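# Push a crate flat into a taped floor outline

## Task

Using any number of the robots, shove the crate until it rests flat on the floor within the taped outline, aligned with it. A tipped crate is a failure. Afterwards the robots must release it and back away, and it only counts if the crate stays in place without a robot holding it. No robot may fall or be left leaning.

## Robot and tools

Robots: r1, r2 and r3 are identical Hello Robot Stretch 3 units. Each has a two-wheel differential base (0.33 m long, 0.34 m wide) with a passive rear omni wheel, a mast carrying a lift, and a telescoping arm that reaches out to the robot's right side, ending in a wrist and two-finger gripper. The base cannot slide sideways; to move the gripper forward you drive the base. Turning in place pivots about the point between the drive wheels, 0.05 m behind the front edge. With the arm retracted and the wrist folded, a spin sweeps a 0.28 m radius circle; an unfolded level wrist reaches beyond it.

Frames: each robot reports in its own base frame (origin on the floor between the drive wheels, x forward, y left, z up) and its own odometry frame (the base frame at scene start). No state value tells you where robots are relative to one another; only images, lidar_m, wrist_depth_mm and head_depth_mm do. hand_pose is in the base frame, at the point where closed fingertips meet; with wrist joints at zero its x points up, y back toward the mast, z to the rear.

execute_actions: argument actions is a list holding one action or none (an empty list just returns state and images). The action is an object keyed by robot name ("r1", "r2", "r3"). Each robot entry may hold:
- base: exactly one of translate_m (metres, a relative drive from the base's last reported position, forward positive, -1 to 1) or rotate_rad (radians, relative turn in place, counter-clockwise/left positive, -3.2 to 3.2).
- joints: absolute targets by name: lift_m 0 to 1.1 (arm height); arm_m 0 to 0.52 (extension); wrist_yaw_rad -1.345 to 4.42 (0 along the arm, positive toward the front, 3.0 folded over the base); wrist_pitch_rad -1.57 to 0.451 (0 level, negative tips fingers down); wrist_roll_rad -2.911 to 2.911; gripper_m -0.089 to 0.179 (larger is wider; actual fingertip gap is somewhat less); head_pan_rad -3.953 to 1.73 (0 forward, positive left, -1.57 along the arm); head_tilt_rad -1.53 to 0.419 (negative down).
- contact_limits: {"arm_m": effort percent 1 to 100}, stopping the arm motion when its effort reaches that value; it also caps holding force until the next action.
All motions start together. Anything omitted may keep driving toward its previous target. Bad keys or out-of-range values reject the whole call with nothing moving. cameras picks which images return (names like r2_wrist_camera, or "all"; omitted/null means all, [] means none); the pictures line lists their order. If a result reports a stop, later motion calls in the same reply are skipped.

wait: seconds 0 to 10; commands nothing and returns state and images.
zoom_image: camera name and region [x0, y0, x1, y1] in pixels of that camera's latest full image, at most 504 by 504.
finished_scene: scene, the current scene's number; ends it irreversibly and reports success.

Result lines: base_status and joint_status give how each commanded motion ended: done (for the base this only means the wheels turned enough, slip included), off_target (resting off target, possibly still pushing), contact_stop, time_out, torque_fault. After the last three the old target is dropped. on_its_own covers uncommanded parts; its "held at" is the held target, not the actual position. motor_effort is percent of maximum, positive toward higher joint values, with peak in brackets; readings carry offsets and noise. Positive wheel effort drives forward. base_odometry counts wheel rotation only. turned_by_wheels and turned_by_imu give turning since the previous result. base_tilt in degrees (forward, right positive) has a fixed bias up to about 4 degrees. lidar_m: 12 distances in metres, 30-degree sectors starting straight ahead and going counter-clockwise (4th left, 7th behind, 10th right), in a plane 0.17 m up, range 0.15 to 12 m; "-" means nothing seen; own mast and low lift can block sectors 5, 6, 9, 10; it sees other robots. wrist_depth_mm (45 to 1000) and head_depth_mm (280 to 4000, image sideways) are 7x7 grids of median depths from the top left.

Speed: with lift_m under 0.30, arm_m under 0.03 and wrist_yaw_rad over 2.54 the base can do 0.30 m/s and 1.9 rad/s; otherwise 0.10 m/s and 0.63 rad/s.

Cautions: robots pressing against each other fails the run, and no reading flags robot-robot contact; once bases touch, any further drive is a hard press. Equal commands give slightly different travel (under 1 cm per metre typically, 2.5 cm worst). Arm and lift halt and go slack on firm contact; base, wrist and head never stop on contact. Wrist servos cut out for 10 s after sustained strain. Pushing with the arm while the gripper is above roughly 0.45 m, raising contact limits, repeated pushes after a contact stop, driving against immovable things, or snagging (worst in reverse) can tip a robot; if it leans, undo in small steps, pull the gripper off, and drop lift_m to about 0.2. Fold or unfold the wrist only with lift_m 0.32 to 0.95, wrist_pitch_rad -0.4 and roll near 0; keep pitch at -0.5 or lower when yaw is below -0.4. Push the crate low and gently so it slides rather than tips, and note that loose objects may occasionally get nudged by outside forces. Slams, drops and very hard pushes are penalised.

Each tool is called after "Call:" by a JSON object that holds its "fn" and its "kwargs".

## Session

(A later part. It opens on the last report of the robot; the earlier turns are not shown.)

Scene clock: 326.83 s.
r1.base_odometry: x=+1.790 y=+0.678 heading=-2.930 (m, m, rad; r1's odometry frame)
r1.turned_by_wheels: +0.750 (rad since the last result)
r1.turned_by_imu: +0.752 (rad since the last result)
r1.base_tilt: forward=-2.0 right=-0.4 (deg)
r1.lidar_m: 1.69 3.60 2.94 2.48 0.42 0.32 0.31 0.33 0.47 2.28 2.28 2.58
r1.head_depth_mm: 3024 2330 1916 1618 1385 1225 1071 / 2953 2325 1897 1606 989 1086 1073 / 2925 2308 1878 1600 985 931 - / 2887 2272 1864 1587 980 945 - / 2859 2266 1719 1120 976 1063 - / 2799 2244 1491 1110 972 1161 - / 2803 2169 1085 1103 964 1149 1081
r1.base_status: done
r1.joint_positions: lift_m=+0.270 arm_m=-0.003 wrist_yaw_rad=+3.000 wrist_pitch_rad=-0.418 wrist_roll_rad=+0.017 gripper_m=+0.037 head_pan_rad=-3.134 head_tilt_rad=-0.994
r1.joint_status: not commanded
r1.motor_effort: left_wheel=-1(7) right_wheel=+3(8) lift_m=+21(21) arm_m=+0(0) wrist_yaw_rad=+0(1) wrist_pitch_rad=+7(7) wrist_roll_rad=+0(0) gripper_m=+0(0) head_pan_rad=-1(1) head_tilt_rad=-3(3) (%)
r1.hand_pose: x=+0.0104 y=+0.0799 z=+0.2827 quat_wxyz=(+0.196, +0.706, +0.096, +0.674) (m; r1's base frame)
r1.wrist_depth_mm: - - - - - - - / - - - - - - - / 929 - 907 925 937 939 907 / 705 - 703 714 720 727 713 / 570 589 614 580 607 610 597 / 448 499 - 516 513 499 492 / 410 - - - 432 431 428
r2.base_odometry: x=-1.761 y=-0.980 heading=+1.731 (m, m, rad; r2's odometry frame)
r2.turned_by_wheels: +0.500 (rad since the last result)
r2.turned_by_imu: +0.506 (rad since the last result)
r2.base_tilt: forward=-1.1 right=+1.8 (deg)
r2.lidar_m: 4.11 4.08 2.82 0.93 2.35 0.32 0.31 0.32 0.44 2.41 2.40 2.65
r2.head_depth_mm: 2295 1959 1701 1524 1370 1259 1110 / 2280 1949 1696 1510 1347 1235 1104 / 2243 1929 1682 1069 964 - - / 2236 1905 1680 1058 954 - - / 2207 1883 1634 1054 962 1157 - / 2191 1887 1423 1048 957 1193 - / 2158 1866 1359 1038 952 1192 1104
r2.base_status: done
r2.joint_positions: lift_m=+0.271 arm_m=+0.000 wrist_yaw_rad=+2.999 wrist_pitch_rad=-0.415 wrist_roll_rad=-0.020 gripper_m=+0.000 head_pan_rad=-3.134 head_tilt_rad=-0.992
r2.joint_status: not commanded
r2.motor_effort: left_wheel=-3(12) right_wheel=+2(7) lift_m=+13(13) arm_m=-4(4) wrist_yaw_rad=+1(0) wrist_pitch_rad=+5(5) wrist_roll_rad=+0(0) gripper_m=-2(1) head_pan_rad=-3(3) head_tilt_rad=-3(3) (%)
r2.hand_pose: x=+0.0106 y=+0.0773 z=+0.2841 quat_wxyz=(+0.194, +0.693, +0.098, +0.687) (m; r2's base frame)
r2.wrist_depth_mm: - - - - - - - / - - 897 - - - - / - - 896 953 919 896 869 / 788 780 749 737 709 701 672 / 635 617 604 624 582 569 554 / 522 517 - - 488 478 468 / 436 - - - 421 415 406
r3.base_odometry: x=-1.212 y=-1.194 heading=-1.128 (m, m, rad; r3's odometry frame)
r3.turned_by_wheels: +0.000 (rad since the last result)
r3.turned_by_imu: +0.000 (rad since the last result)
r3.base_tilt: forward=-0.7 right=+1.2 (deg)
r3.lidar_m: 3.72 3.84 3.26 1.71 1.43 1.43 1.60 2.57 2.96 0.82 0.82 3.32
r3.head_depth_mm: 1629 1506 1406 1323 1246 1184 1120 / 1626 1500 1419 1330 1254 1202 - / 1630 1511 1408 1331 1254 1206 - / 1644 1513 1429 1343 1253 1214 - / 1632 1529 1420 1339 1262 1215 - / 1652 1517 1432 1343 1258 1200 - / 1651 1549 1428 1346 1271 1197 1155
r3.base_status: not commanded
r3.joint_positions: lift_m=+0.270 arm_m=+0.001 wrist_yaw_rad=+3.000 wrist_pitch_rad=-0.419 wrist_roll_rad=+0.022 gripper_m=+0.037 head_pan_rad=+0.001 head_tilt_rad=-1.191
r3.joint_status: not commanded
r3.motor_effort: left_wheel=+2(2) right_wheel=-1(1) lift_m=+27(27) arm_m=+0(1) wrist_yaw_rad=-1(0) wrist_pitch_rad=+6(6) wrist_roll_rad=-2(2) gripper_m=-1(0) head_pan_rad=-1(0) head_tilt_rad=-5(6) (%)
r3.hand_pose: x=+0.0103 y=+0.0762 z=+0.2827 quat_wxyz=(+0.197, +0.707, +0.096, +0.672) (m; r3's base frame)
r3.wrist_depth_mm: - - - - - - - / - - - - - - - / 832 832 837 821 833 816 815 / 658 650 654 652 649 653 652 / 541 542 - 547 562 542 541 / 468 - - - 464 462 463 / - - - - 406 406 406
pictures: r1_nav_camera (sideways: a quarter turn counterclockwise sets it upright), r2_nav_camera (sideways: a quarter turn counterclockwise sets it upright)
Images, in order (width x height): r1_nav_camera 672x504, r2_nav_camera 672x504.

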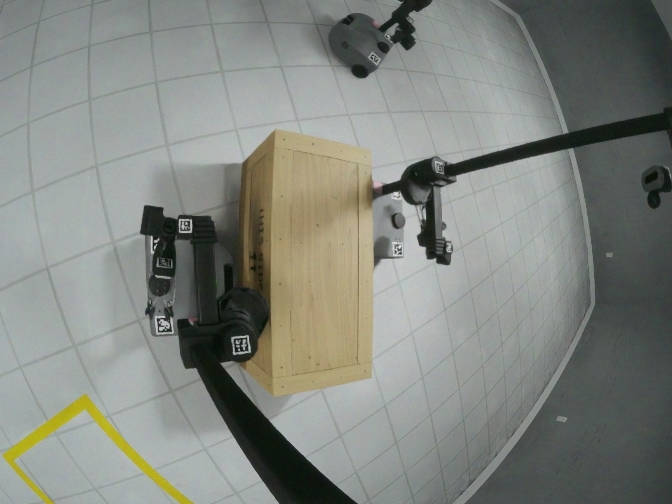

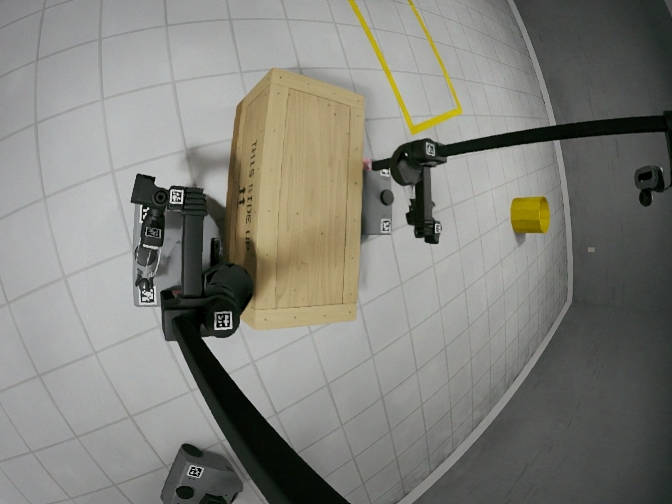

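Call:
{"fn": "execute_actions", "kwargs": {"actions": [{"r1":{"base":{"rotate_rad":-0.4}},"r2":{"base":{"rotate_rad":-0.25}},"r3":{"base":{"rotate_rad":1.6},"joints":{"head_pan_rad":-3.14,"head_tilt_rad":-0.99}}}], "cameras": []}}

Call:
{"fn": "execute_actions", "kwargs": {"actions": [{"r1":{"base":{"translate_m":-0.14}},"r2":{"base":{"translate_m":-0.18}}}], "cameras": ["r1_nav_camera","r2_nav_camera","r3_nav_camera"]}}

Scene clock: 347.57 s.
r1.base_odometry: x=+1.790 y=+0.678 heading=+2.953 (m, m, rad; r1's odometry frame)
r1.turned_by_wheels: -0.400 (rad since the last result)
r1.turned_by_imu: -0.400 (rad since the last result)
r1.base_tilt: forward=-1.9 right=-0.5 (deg)
r1.lidar_m: 2.79 1.69 3.62 2.75 2.48 0.38 0.31 0.31 0.34 0.55 2.28 2.29
r1.head_depth_mm: 2588 2310 1922 1634 1419 1249 1067 / 2781 2318 1890 1601 1396 1237 1073 / 2896 2297 1878 1600 1016 1255 - / 2876 2276 1874 1133 983 1071 - / 2833 2242 1854 1121 974 1002 - / 2812 2232 1860 1573 963 958 - / 2774 2241 1838 1389 960 894 1082
r1.base_status: done
r1.joint_positions: lift_m=+0.270 arm_m=-0.003 wrist_yaw_rad=+3.000 wrist_pitch_rad=-0.418 wrist_roll_rad=+0.017 gripper_m=+0.037 head_pan_rad=-3.134 head_tilt_rad=-0.994
r1.joint_status: not commanded
r1.motor_effort: left_wheel=+3(7) right_wheel=-3(7) lift_m=+21(21) arm_m=+0(1) wrist_yaw_rad=-1(0) wrist_pitch_rad=+7(7) wrist_roll_rad=+0(0) gripper_m=+0(0) head_pan_rad=-2(1) head_tilt_rad=-3(2) (%)
r1.hand_pose: x=+0.0104 y=+0.0799 z=+0.2827 quat_wxyz=(+0.196, +0.706, +0.096, +0.674) (m; r1's base frame)
r1.wrist_depth_mm: - - - - - - - / - - - - - - - / 921 - 908 936 916 929 959 / 703 - 701 733 709 721 741 / 587 573 609 579 605 596 602 / 495 494 - 509 518 501 505 / 445 - - - 430 439 435
r2.base_odometry: x=-1.761 y=-0.980 heading=+1.481 (m, m, rad; r2's odometry frame)
r2.turned_by_wheels: -0.250 (rad since the last result)
r2.turned_by_imu: -0.254 (rad since the last result)
r2.base_tilt: forward=-1.2 right=+1.9 (deg)
r2.lidar_m: 3.14 4.10 3.60 0.94 0.94 0.35 0.31 0.31 0.36 0.64 2.40 2.44
r2.head_depth_mm: 2299 1965 1719 1522 1367 1253 1112 / 2247 1947 1696 1503 1361 1240 1108 / 2234 1924 1686 1500 1340 - - / 2217 1916 1676 1062 970 - - / 2210 1908 1667 1055 955 1129 - / 2188 1884 1654 1049 946 1134 - / 2178 1864 1390 1042 937 1112 1109
r2.base_status: done
r2.joint_positions: lift_m=+0.271 arm_m=+0.000 wrist_yaw_rad=+2.999 wrist_pitch_rad=-0.415 wrist_roll_rad=-0.020 gripper_m=+0.000 head_pan_rad=-3.134 head_tilt_rad=-0.992
r2.joint_status: not commanded
r2.motor_effort: left_wheel=+2(13) right_wheel=-1(6) lift_m=+13(13) arm_m=-4(4) wrist_yaw_rad=+1(1) wrist_pitch_rad=+5(5) wrist_roll_rad=+0(0) gripper_m=-2(2) head_pan_rad=-4(3) head_tilt_rad=-3(3) (%)
r2.hand_pose: x=+0.0106 y=+0.0773 z=+0.2841 quat_wxyz=(+0.194, +0.693, +0.098, +0.687) (m; r2's base frame)
r2.wrist_depth_mm: - - - - - - - / - - - - - - - / - 787 879 968 927 899 865 / 795 771 746 739 715 701 676 / 628 620 597 623 581 564 556 / 524 518 - - 483 477 469 / 457 - - - 419 415 404
r3.base_odometry: x=-1.212 y=-1.194 heading=+0.472 (m, m, rad; r3's odometry frame)
r3.turned_by_wheels: +1.600 (rad since the last result)
r3.turned_by_imu: +1.569 (rad since the last result)
r3.base_tilt: forward=-0.7 right=+1.3 (deg)
r3.lidar_m: 1.68 1.43 1.43 1.61 2.66 2.95 0.82 0.81 3.34 3.76 3.83 3.17
r3.head_depth_mm: 2081 1841 1638 1458 1323 1203 1089 / 1622 1643 1557 1473 1323 - - / 2111 1322 1314 1469 1325 - - / 1561 1327 1237 1451 1335 1256 - / 1532 1356 1432 1441 1334 1246 - / 1613 1557 1376 1377 1345 1225 1146 / 2167 1180 1042 1416 1345 1224 1122
r3.base_status: done
r3.joint_positions: lift_m=+0.270 arm_m=+0.001 wrist_yaw_rad=+3.000 wrist_pitch_rad=-0.419 wrist_roll_rad=+0.022 gripper_m=+0.037 head_pan_rad=-3.133 head_tilt_rad=-0.991
r3.joint_status: all done
r3.motor_effort: left_wheel=-2(7) right_wheel=+4(16) lift_m=+26(27) arm_m=-1(1) wrist_yaw_rad=+0(0) wrist_pitch_rad=+6(6) wrist_roll_rad=-1(1) gripper_m=+0(1) head_pan_rad=-4(56) head_tilt_rad=+1(23) (%)
r3.hand_pose: x=+0.0103 y=+0.0762 z=+0.2827 quat_wxyz=(+0.197, +0.707, +0.096, +0.672) (m; r3's base frame)
r3.wrist_depth_mm: - - - - - - - / - - - - - - - / 831 821 825 825 821 830 824 / 660 662 653 646 656 654 653 / 542 539 - 546 563 544 546 / 466 - - - 465 463 463 / - - - - 404 406 408
pictures: none
No camera images: the call's "cameras" was empty. Leave "cameras" out to get every camera's image.

Scene clock: 349.70 s.
r1.base_odometry: x=+1.927 y=+0.651 heading=+2.952 (m, m, rad; r1's odometry frame)
r1.turned_by_wheels: -0.001 (rad since the last result)
r1.turned_by_imu: +0.114 (rad since the last result)
r1.base_tilt: forward=-1.7 right=-0.6 (deg)
r1.lidar_m: 1.72 1.72 3.69 2.57 2.44 0.32 0.28 0.28 0.32 0.56 2.34 2.39
r1.head_depth_mm: 2707 2325 1920 1620 1414 1254 1075 / 2868 2332 1886 1622 1401 1235 1076 / 2903 2289 1888 1594 989 1009 - / 2933 2278 1862 1582 983 916 - / 2856 2269 1856 1594 980 911 - / 2840 2229 1849 1578 970 904 - / 2792 2213 1826 1418 959 881 1080
r1.base_status: translate_m off_target (by the wheels' count: -0.1395 of -0.1400)
r1.joint_positions: lift_m=+0.270 arm_m=-0.003 wrist_yaw_rad=+3.001 wrist_pitch_rad=-0.418 wrist_roll_rad=+0.017 gripper_m=+0.037 head_pan_rad=-3.136 head_tilt_rad=-0.995
r1.joint_status: not commanded
r1.on_its_own: left_wheel is at rest, and its effort (-61) is outside its rest range (-18 to +18); right_wheel is at rest, and its effort (-50) is outside its rest range (-18 to +18)
r1.motor_effort: left_wheel=-61(71) right_wheel=-50(76) lift_m=+21(22) arm_m=+0(1) wrist_yaw_rad=-1(6) wrist_pitch_rad=+7(8) wrist_roll_rad=+0(0) gripper_m=-1(0) head_pan_rad=-1(1) head_tilt_rad=-2(4) (%)
r1.hand_pose: x=+0.0103 y=+0.0799 z=+0.2827 quat_wxyz=(+0.196, +0.706, +0.096, +0.674) (m; r1's base frame)
r1.wrist_depth_mm: - - - - - - - / - - - - - - - / 931 - 935 939 911 915 900 / 726 - 721 737 727 712 727 / 588 583 616 587 619 597 591 / 496 506 - 515 518 489 497 / 454 - - - 435 431 431
r2.base_odometry: x=-1.777 y=-1.158 heading=+1.480 (m, m, rad; r2's odometry frame)
r2.turned_by_wheels: -0.001 (rad since the last result)
r2.turned_by_imu: +0.135 (rad since the last result)
r2.base_tilt: forward=-1.0 right=+1.8 (deg)
r2.lidar_m: 3.69 4.09 3.04 0.89 0.91 0.30 0.28 0.28 0.35 2.51 2.45 2.60
r2.head_depth_mm: 2309 1960 1709 1524 1367 1258 1107 / 2278 1929 1701 1514 1358 1245 1106 / 2268 1921 1689 1495 1333 - - / 2230 1912 1685 1061 954 - - / 2200 1898 1652 1056 951 1007 - / 2176 1874 1650 1051 944 1064 - / 2172 1856 1364 1038 941 1109 1105
r2.base_status: translate_m off_target (by the wheels' count: -0.1795 of -0.1800)
r2.joint_positions: lift_m=+0.271 arm_m=+0.000 wrist_yaw_rad=+3.000 wrist_pitch_rad=-0.417 wrist_roll_rad=-0.020 gripper_m=+0.000 head_pan_rad=-3.136 head_tilt_rad=-0.994
r2.joint_status: not commanded
r2.on_its_own: left_wheel is at rest, and its effort (-100) is outside its rest range (-18 to +18); right_wheel is at rest, and its effort (-37) is outside its rest range (-18 to +18)
r2.motor_effort: left_wheel=-100(100) right_wheel=-37(40) lift_m=+16(16) arm_m=-3(4) wrist_yaw_rad=-1(1) wrist_pitch_rad=+6(7) wrist_roll_rad=+0(0) gripper_m=-2(2) head_pan_rad=-2(3) head_tilt_rad=-3(3) (%)
r2.hand_pose: x=+0.0104 y=+0.0771 z=+0.2836 quat_wxyz=(+0.194, +0.693, +0.099, +0.687) (m; r2's base frame)
r2.wrist_depth_mm: - - - - - - - / - - 896 - - - - / - - 749 888 929 902 862 / 806 768 752 727 708 680 670 / 630 614 606 626 579 564 554 / 523 514 - - 483 474 466 / 457 - - - 419 414 403
r3.base_odometry: x=-1.212 y=-1.194 heading=+0.472 (m, m, rad; r3's odometry frame)
r3.turned_by_wheels: +0.000 (rad since the last result)
r3.turned_by_imu: +0.000 (rad since the last result)
r3.base_tilt: forward=-0.7 right=+1.3 (deg)
r3.lidar_m: 1.68 1.43 1.43 1.61 2.66 2.96 0.82 0.77 3.32 3.75 3.82 3.15
r3.head_depth_mm: 2111 1846 1634 1459 1335 1212 1086 / 1750 1676 1563 1465 1327 - - / 1790 1320 1318 1466 1339 - - / 1537 1328 1233 1449 1330 1249 - / 1543 1332 1372 1418 1337 1234 - / 1581 1526 1045 1354 1335 1214 1136 / 2160 923 1449 1457 1338 1220 1127
r3.base_status: not commanded
r3.joint_positions: lift_m=+0.270 arm_m=+0.001 wrist_yaw_rad=+3.000 wrist_pitch_rad=-0.419 wrist_roll_rad=+0.022 gripper_m=+0.037 head_pan_rad=-3.133 head_tilt_rad=-0.991
r3.joint_status: not commanded
r3.motor_effort: left_wheel=-1(1) right_wheel=+4(4) lift_m=+26(27) arm_m=-1(1) wrist_yaw_rad=+0(1) wrist_pitch_rad=+6(7) wrist_roll_rad=-1(1) gripper_m=-1(0) head_pan_rad=-5(5) head_tilt_rad=+0(0) (%)
r3.hand_pose: x=+0.0103 y=+0.0762 z=+0.2827 quat_wxyz=(+0.197, +0.707, +0.096, +0.672) (m; r3's base frame)
r3.wrist_depth_mm: - - - - - - - / - - - - - - - / 827 820 826 832 817 821 822 / 650 656 655 658 658 653 656 / 545 543 - 543 564 544 540 / 470 - - - 462 462 465 / - - - - 403 405 405
pictures: r1_nav_camera (sideways: a quarter turn counterclockwise sets it upright), r2_nav_camera (sideways: a quarter turn counterclockwise sets it upright), r3_nav_camera (sideways: a quarter turn counterclockwise sets it upright)
Images, in order (width x height): r1_nav_camera 672x504, r2_nav_camera 672x504, r3_nav_camera 672x504.

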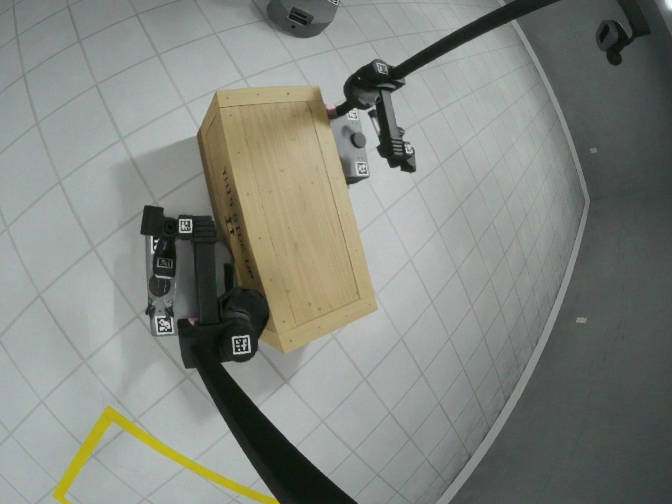

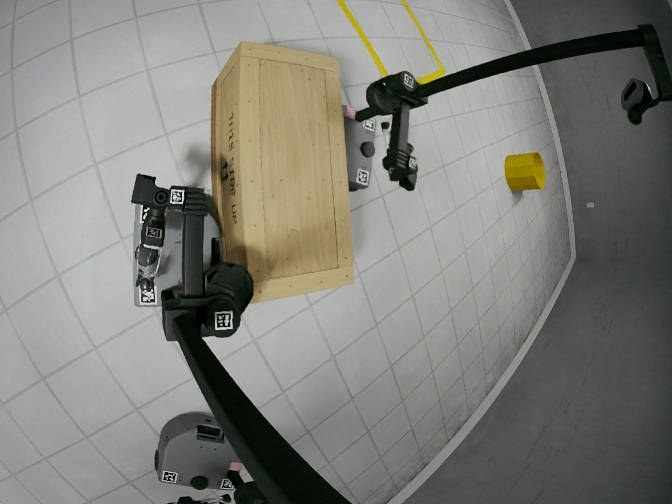

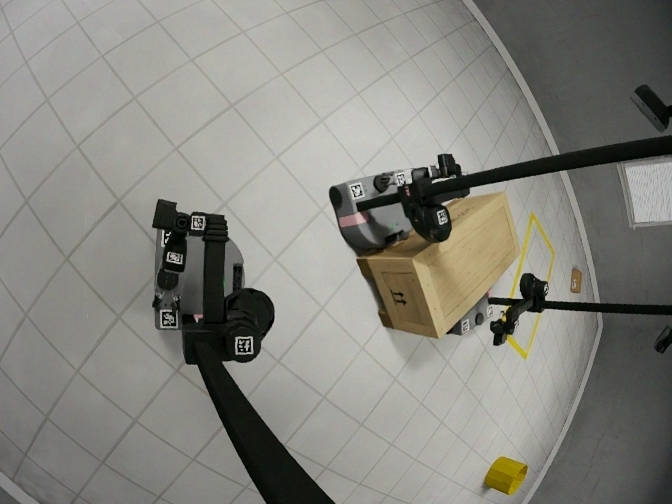

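Call:
{"fn": "execute_actions", "kwargs": {"actions": [{"r1":{"base":{"translate_m":0.45}},"r2":{"base":{"translate_m":-0.25}}}], "cameras": ["r1_nav_camera","r2_nav_camera"]}}

Scene clock: 356.13 s.
r1.base_odometry: x=+1.485 y=+0.736 heading=+2.952 (m, m, rad; r1's odometry frame)
r1.turned_by_wheels: +0.000 (rad since the last result)
r1.turned_by_imu: +0.003 (rad since the last result)
r1.base_tilt: forward=-2.0 right=-0.5 (deg)
r1.lidar_m: 1.36 1.29 3.33 2.83 2.69 0.83 0.65 0.63 0.67 2.21 2.09 2.14
r1.head_depth_mm: 2843 2329 1928 1622 1406 1251 1073 / 2946 2278 1894 1612 1411 1234 1080 / 2962 2279 1876 1370 1390 1276 - / 2866 2258 1321 1209 1383 1275 - / 2867 2265 1316 1162 1342 1241 - / 2817 2202 1846 1134 1296 1214 - / 2821 2231 1552 1106 1216 1209 1084
r1.base_status: done
r1.joint_positions: lift_m=+0.270 arm_m=-0.003 wrist_yaw_rad=+3.001 wrist_pitch_rad=-0.418 wrist_roll_rad=+0.017 gripper_m=+0.037 head_pan_rad=-3.136 head_tilt_rad=-0.995
r1.joint_status: not commanded
r1.motor_effort: left_wheel=+0(50) right_wheel=+0(44) lift_m=+22(21) arm_m=+0(0) wrist_yaw_rad=-1(1) wrist_pitch_rad=+7(7) wrist_roll_rad=+0(0) gripper_m=+1(0) head_pan_rad=-1(0) head_tilt_rad=-3(1) (%)
r1.hand_pose: x=+0.0103 y=+0.0799 z=+0.2827 quat_wxyz=(+0.196, +0.706, +0.096, +0.674) (m; r1's base frame)
r1.wrist_depth_mm: - - - - - - - / - - - - - - - / 904 - 937 934 938 904 914 / 702 - 731 709 705 728 718 / 586 581 606 581 612 585 587 / 493 493 - 515 516 495 501 / 448 - - - 433 427 433
r2.base_odometry: x=-1.800 y=-1.407 heading=+1.479 (m, m, rad; r2's odometry frame)
r2.turned_by_wheels: -0.001 (rad since the last result)
r2.turned_by_imu: +0.121 (rad since the last result)
r2.base_tilt: forward=-1.1 right=+1.9 (deg)
r2.lidar_m: 4.22 4.18 2.66 0.85 2.20 0.31 0.27 0.28 0.33 0.61 2.54 2.82
r2.head_depth_mm: 2298 1949 1714 1517 1365 1258 1108 / 2265 1949 1691 1513 1354 1245 1104 / 2250 1929 1689 1499 1350 - - / 2224 1915 1669 1063 955 - - / 2200 1819 1612 1054 952 1000 - / 2185 1549 1495 1045 946 1018 - / 2174 1496 1509 1036 939 1021 1109
r2.base_status: translate_m off_target (by the wheels' count: -0.2496 of -0.2500)
r2.joint_positions: lift_m=+0.271 arm_m=+0.000 wrist_yaw_rad=+3.000 wrist_pitch_rad=-0.417 wrist_roll_rad=-0.020 gripper_m=+0.000 head_pan_rad=-3.136 head_tilt_rad=-0.994
r2.joint_status: not commanded
r2.on_its_own: left_wheel is at rest, and its effort (-90) is outside its rest range (-18 to +18); right_wheel is at rest, and its effort (-27) is outside its rest range (-18 to +18)
r2.motor_effort: left_wheel=-90(100) right_wheel=-27(41) lift_m=+16(16) arm_m=-3(3) wrist_yaw_rad=-1(0) wrist_pitch_rad=+7(6) wrist_roll_rad=+0(0) gripper_m=-2(2) head_pan_rad=-1(2) head_tilt_rad=-3(2) (%)
r2.hand_pose: x=+0.0104 y=+0.0771 z=+0.2836 quat_wxyz=(+0.194, +0.693, +0.099, +0.687) (m; r2's base frame)
r2.wrist_depth_mm: - - - - - - - / - - - 832 - - - / - - 912 722 880 889 861 / 793 767 745 728 719 689 673 / 625 616 600 626 581 565 550 / 522 514 - - 482 475 468 / 457 - - - 419 411 404
r3.base_odometry: x=-1.212 y=-1.194 heading=+0.472 (m, m, rad; r3's odometry frame)
r3.turned_by_wheels: +0.000 (rad since the last result)
r3.turned_by_imu: +0.000 (rad since the last result)
r3.base_tilt: forward=-0.7 right=+1.3 (deg)
r3.lidar_m: 1.68 1.43 1.43 1.61 2.66 1.13 0.75 0.85 3.32 3.74 3.83 3.15
r3.head_depth_mm: 2120 1743 1633 1463 1331 1212 1088 / 2129 1324 1512 1460 1317 - - / 2146 1319 1324 1467 1327 - - / 1530 1325 1372 1429 1331 1256 - / 1541 1329 1060 1356 1334 1252 - / 1481 1221 1427 1451 1332 1221 1136 / 2161 1868 1651 1482 1338 1222 1127
r3.base_status: not commanded
r3.joint_positions: lift_m=+0.270 arm_m=+0.001 wrist_yaw_rad=+3.000 wrist_pitch_rad=-0.419 wrist_roll_rad=+0.022 gripper_m=+0.037 head_pan_rad=-3.133 head_tilt_rad=-0.991
r3.joint_status: not commanded
r3.motor_effort: left_wheel=-1(1) right_wheel=+4(4) lift_m=+27(26) arm_m=-1(1) wrist_yaw_rad=+0(0) wrist_pitch_rad=+6(7) wrist_roll_rad=-1(1) gripper_m=+0(0) head_pan_rad=-4(5) head_tilt_rad=+0(1) (%)
r3.hand_pose: x=+0.0103 y=+0.0762 z=+0.2827 quat_wxyz=(+0.197, +0.707, +0.096, +0.672) (m; r3's base frame)
r3.wrist_depth_mm: - - - - - - - / - - - - - - - / 820 807 836 825 822 818 824 / 658 653 656 655 653 657 650 / 542 541 - 547 558 543 539 / 464 - - - 466 463 463 / - - - - 405 407 405
pictures: r1_nav_camera (sideways: a quarter turn counterclockwise sets it upright), r2_nav_camera (sideways: a quarter turn counterclockwise sets it upright)
Images, in order (width x height): r1_nav_camera 672x504, r2_nav_camera 672x504.

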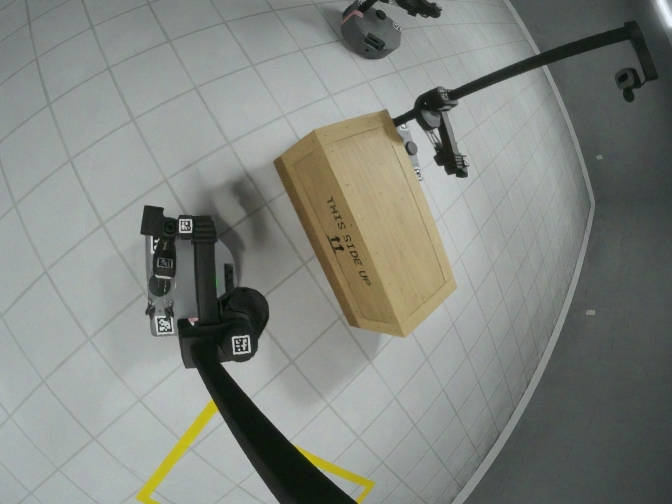

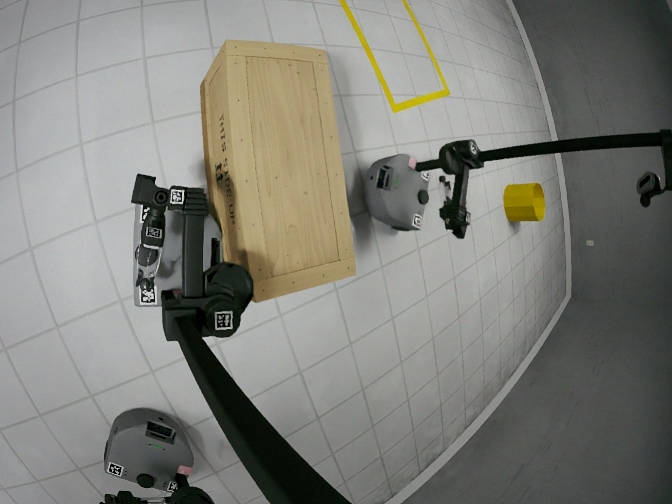

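Call:
{"fn": "execute_actions", "kwargs": {"actions": [{"r1":{"base":{"translate_m":0.5}},"r2":{"base":{"translate_m":-0.35}},"r3":{"base":{"rotate_rad":0.75}}}], "cameras": ["r3_nav_camera","r2_nav_camera"]}}

Scene clock: 363.27 s.
r1.base_odometry: x=+0.994 y=+0.830 heading=+2.952 (m, m, rad; r1's odometry frame)
r1.turned_by_wheels: +0.000 (rad since the last result)
r1.turned_by_imu: +0.003 (rad since the last result)
r1.base_tilt: forward=-2.0 right=-0.5 (deg)
r1.lidar_m: 2.42 0.83 2.90 3.13 2.96 3.02 1.00 0.95 2.73 1.91 1.81 1.85
r1.head_depth_mm: 2984 2319 1914 1618 1411 1252 1080 / 2949 2305 1895 1611 1402 1243 1075 / 2942 2300 1773 1596 1389 1282 - / 2874 1602 1575 1593 1374 1270 - / 2889 1595 1419 1574 1368 1239 - / 2837 2236 1336 1493 1367 1212 - / 2792 1596 1325 1532 1362 1216 1085
r1.base_status: done
r1.joint_positions: lift_m=+0.270 arm_m=-0.003 wrist_yaw_rad=+3.001 wrist_pitch_rad=-0.418 wrist_roll_rad=+0.017 gripper_m=+0.037 head_pan_rad=-3.136 head_tilt_rad=-0.995
r1.joint_status: not commanded
r1.motor_effort: left_wheel=+0(6) right_wheel=+0(7) lift_m=+21(21) arm_m=+0(0) wrist_yaw_rad=-1(1) wrist_pitch_rad=+7(7) wrist_roll_rad=+0(0) gripper_m=+0(0) head_pan_rad=-1(1) head_tilt_rad=-3(3) (%)
r1.hand_pose: x=+0.0103 y=+0.0799 z=+0.2827 quat_wxyz=(+0.196, +0.706, +0.096, +0.674) (m; r1's base frame)
r1.wrist_depth_mm: - - - - - - - / - - - - - - 706 / 917 - 925 909 926 919 733 / 712 - 713 731 707 735 726 / 596 577 602 594 594 596 592 / 496 498 - 513 516 502 496 / 452 - - - 424 437 434
r2.base_odometry: x=-1.832 y=-1.755 heading=+1.478 (m, m, rad; r2's odometry frame)
r2.turned_by_wheels: -0.001 (rad since the last result)
r2.turned_by_imu: +0.217 (rad since the last result)
r2.base_tilt: forward=-1.1 right=+1.6 (deg)
r2.lidar_m: 4.28 3.45 0.72 2.10 2.13 0.30 0.27 0.28 0.33 0.63 2.66 3.30
r2.head_depth_mm: 2304 1949 1710 1519 1362 1256 1101 / 2225 1936 1701 1507 1355 1241 1105 / 2105 1765 1688 1495 1335 - - / 1641 1707 1676 1060 956 - - / 2151 1862 1670 1053 950 1003 - / 2191 1889 1646 1045 946 1022 - / 2160 1859 1649 1042 942 1036 1107
r2.base_status: translate_m off_target (by the wheels' count: -0.3496 of -0.3500)
r2.joint_positions: lift_m=+0.271 arm_m=+0.000 wrist_yaw_rad=+3.000 wrist_pitch_rad=-0.417 wrist_roll_rad=-0.020 gripper_m=+0.000 head_pan_rad=-3.136 head_tilt_rad=-0.994
r2.joint_status: not commanded
r2.on_its_own: left_wheel is at rest, and its effort (-95) is outside its rest range (-18 to +18); right_wheel is at rest, and its effort (-29) is outside its rest range (-18 to +18)
r2.motor_effort: left_wheel=-95(100) right_wheel=-29(38) lift_m=+16(16) arm_m=-3(3) wrist_yaw_rad=+0(0) wrist_pitch_rad=+6(6) wrist_roll_rad=+0(0) gripper_m=-2(1) head_pan_rad=-2(1) head_tilt_rad=-2(2) (%)
r2.hand_pose: x=+0.0104 y=+0.0771 z=+0.2836 quat_wxyz=(+0.194, +0.693, +0.099, +0.687) (m; r2's base frame)
r2.wrist_depth_mm: - - - - - - - / - - - - 793 770 - / - - 986 950 740 644 853 / 793 773 747 723 705 667 677 / 625 617 594 621 587 567 554 / 522 516 - - 484 475 467 / 459 - - - 417 412 406
r3.base_odometry: x=-1.212 y=-1.194 heading=+1.222 (m, m, rad; r3's odometry frame)
r3.turned_by_wheels: +0.750 (rad since the last result)
r3.turned_by_imu: +0.736 (rad since the last result)
r3.base_tilt: forward=-0.7 right=+1.2 (deg)
r3.lidar_m: 1.43 1.46 1.87 2.11 0.97 0.77 3.33 3.40 4.09 3.81 2.24 1.51
r3.head_depth_mm: 2115 1847 1626 1441 1326 1206 1085 / 2127 1854 1629 1468 1323 - - / 2127 1843 1648 1473 1318 - - / 2140 1868 1650 1477 1333 1248 - / 2129 1871 1648 1480 1339 1244 - / 2165 1877 1648 1476 1329 1222 1137 / 2159 1875 1664 1482 1334 1231 1123
r3.base_status: done
r3.joint_positions: lift_m=+0.270 arm_m=+0.001 wrist_yaw_rad=+3.000 wrist_pitch_rad=-0.419 wrist_roll_rad=+0.022 gripper_m=+0.037 head_pan_rad=-3.134 head_tilt_rad=-0.991
r3.joint_status: not commanded
r3.motor_effort: left_wheel=-1(8) right_wheel=+4(14) lift_m=+26(27) arm_m=+0(1) wrist_yaw_rad=+0(1) wrist_pitch_rad=+6(7) wrist_roll_rad=-1(1) gripper_m=-1(1) head_pan_rad=-4(4) head_tilt_rad=+0(0) (%)
r3.hand_pose: x=+0.0103 y=+0.0762 z=+0.2827 quat_wxyz=(+0.197, +0.707, +0.096, +0.672) (m; r3's base frame)
r3.wrist_depth_mm: 807 - - - - - - / 768 - - - - - - / 788 828 828 826 831 815 821 / 656 659 651 654 657 654 655 / 544 546 - 538 563 538 539 / 463 - - - 463 463 462 / - - - - 403 406 404
pictures: r2_nav_camera (sideways: a quarter turn counterclockwise sets it upright), r3_nav_camera (sideways: a quarter turn counterclockwise sets it upright)
Images, in order (width x height): r2_nav_camera 672x504, r3_nav_camera 672x504.

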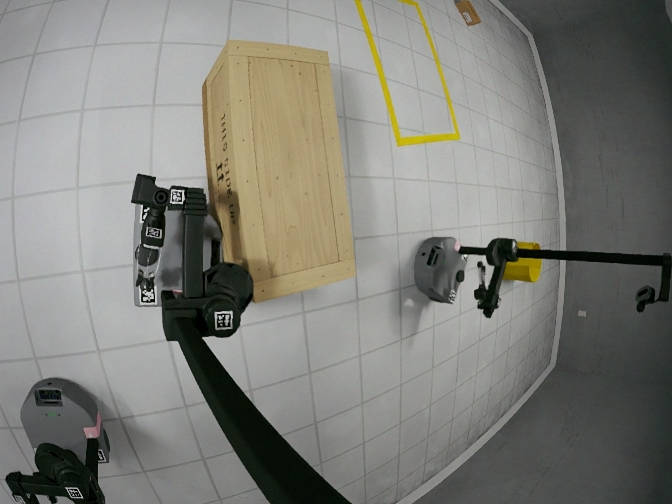

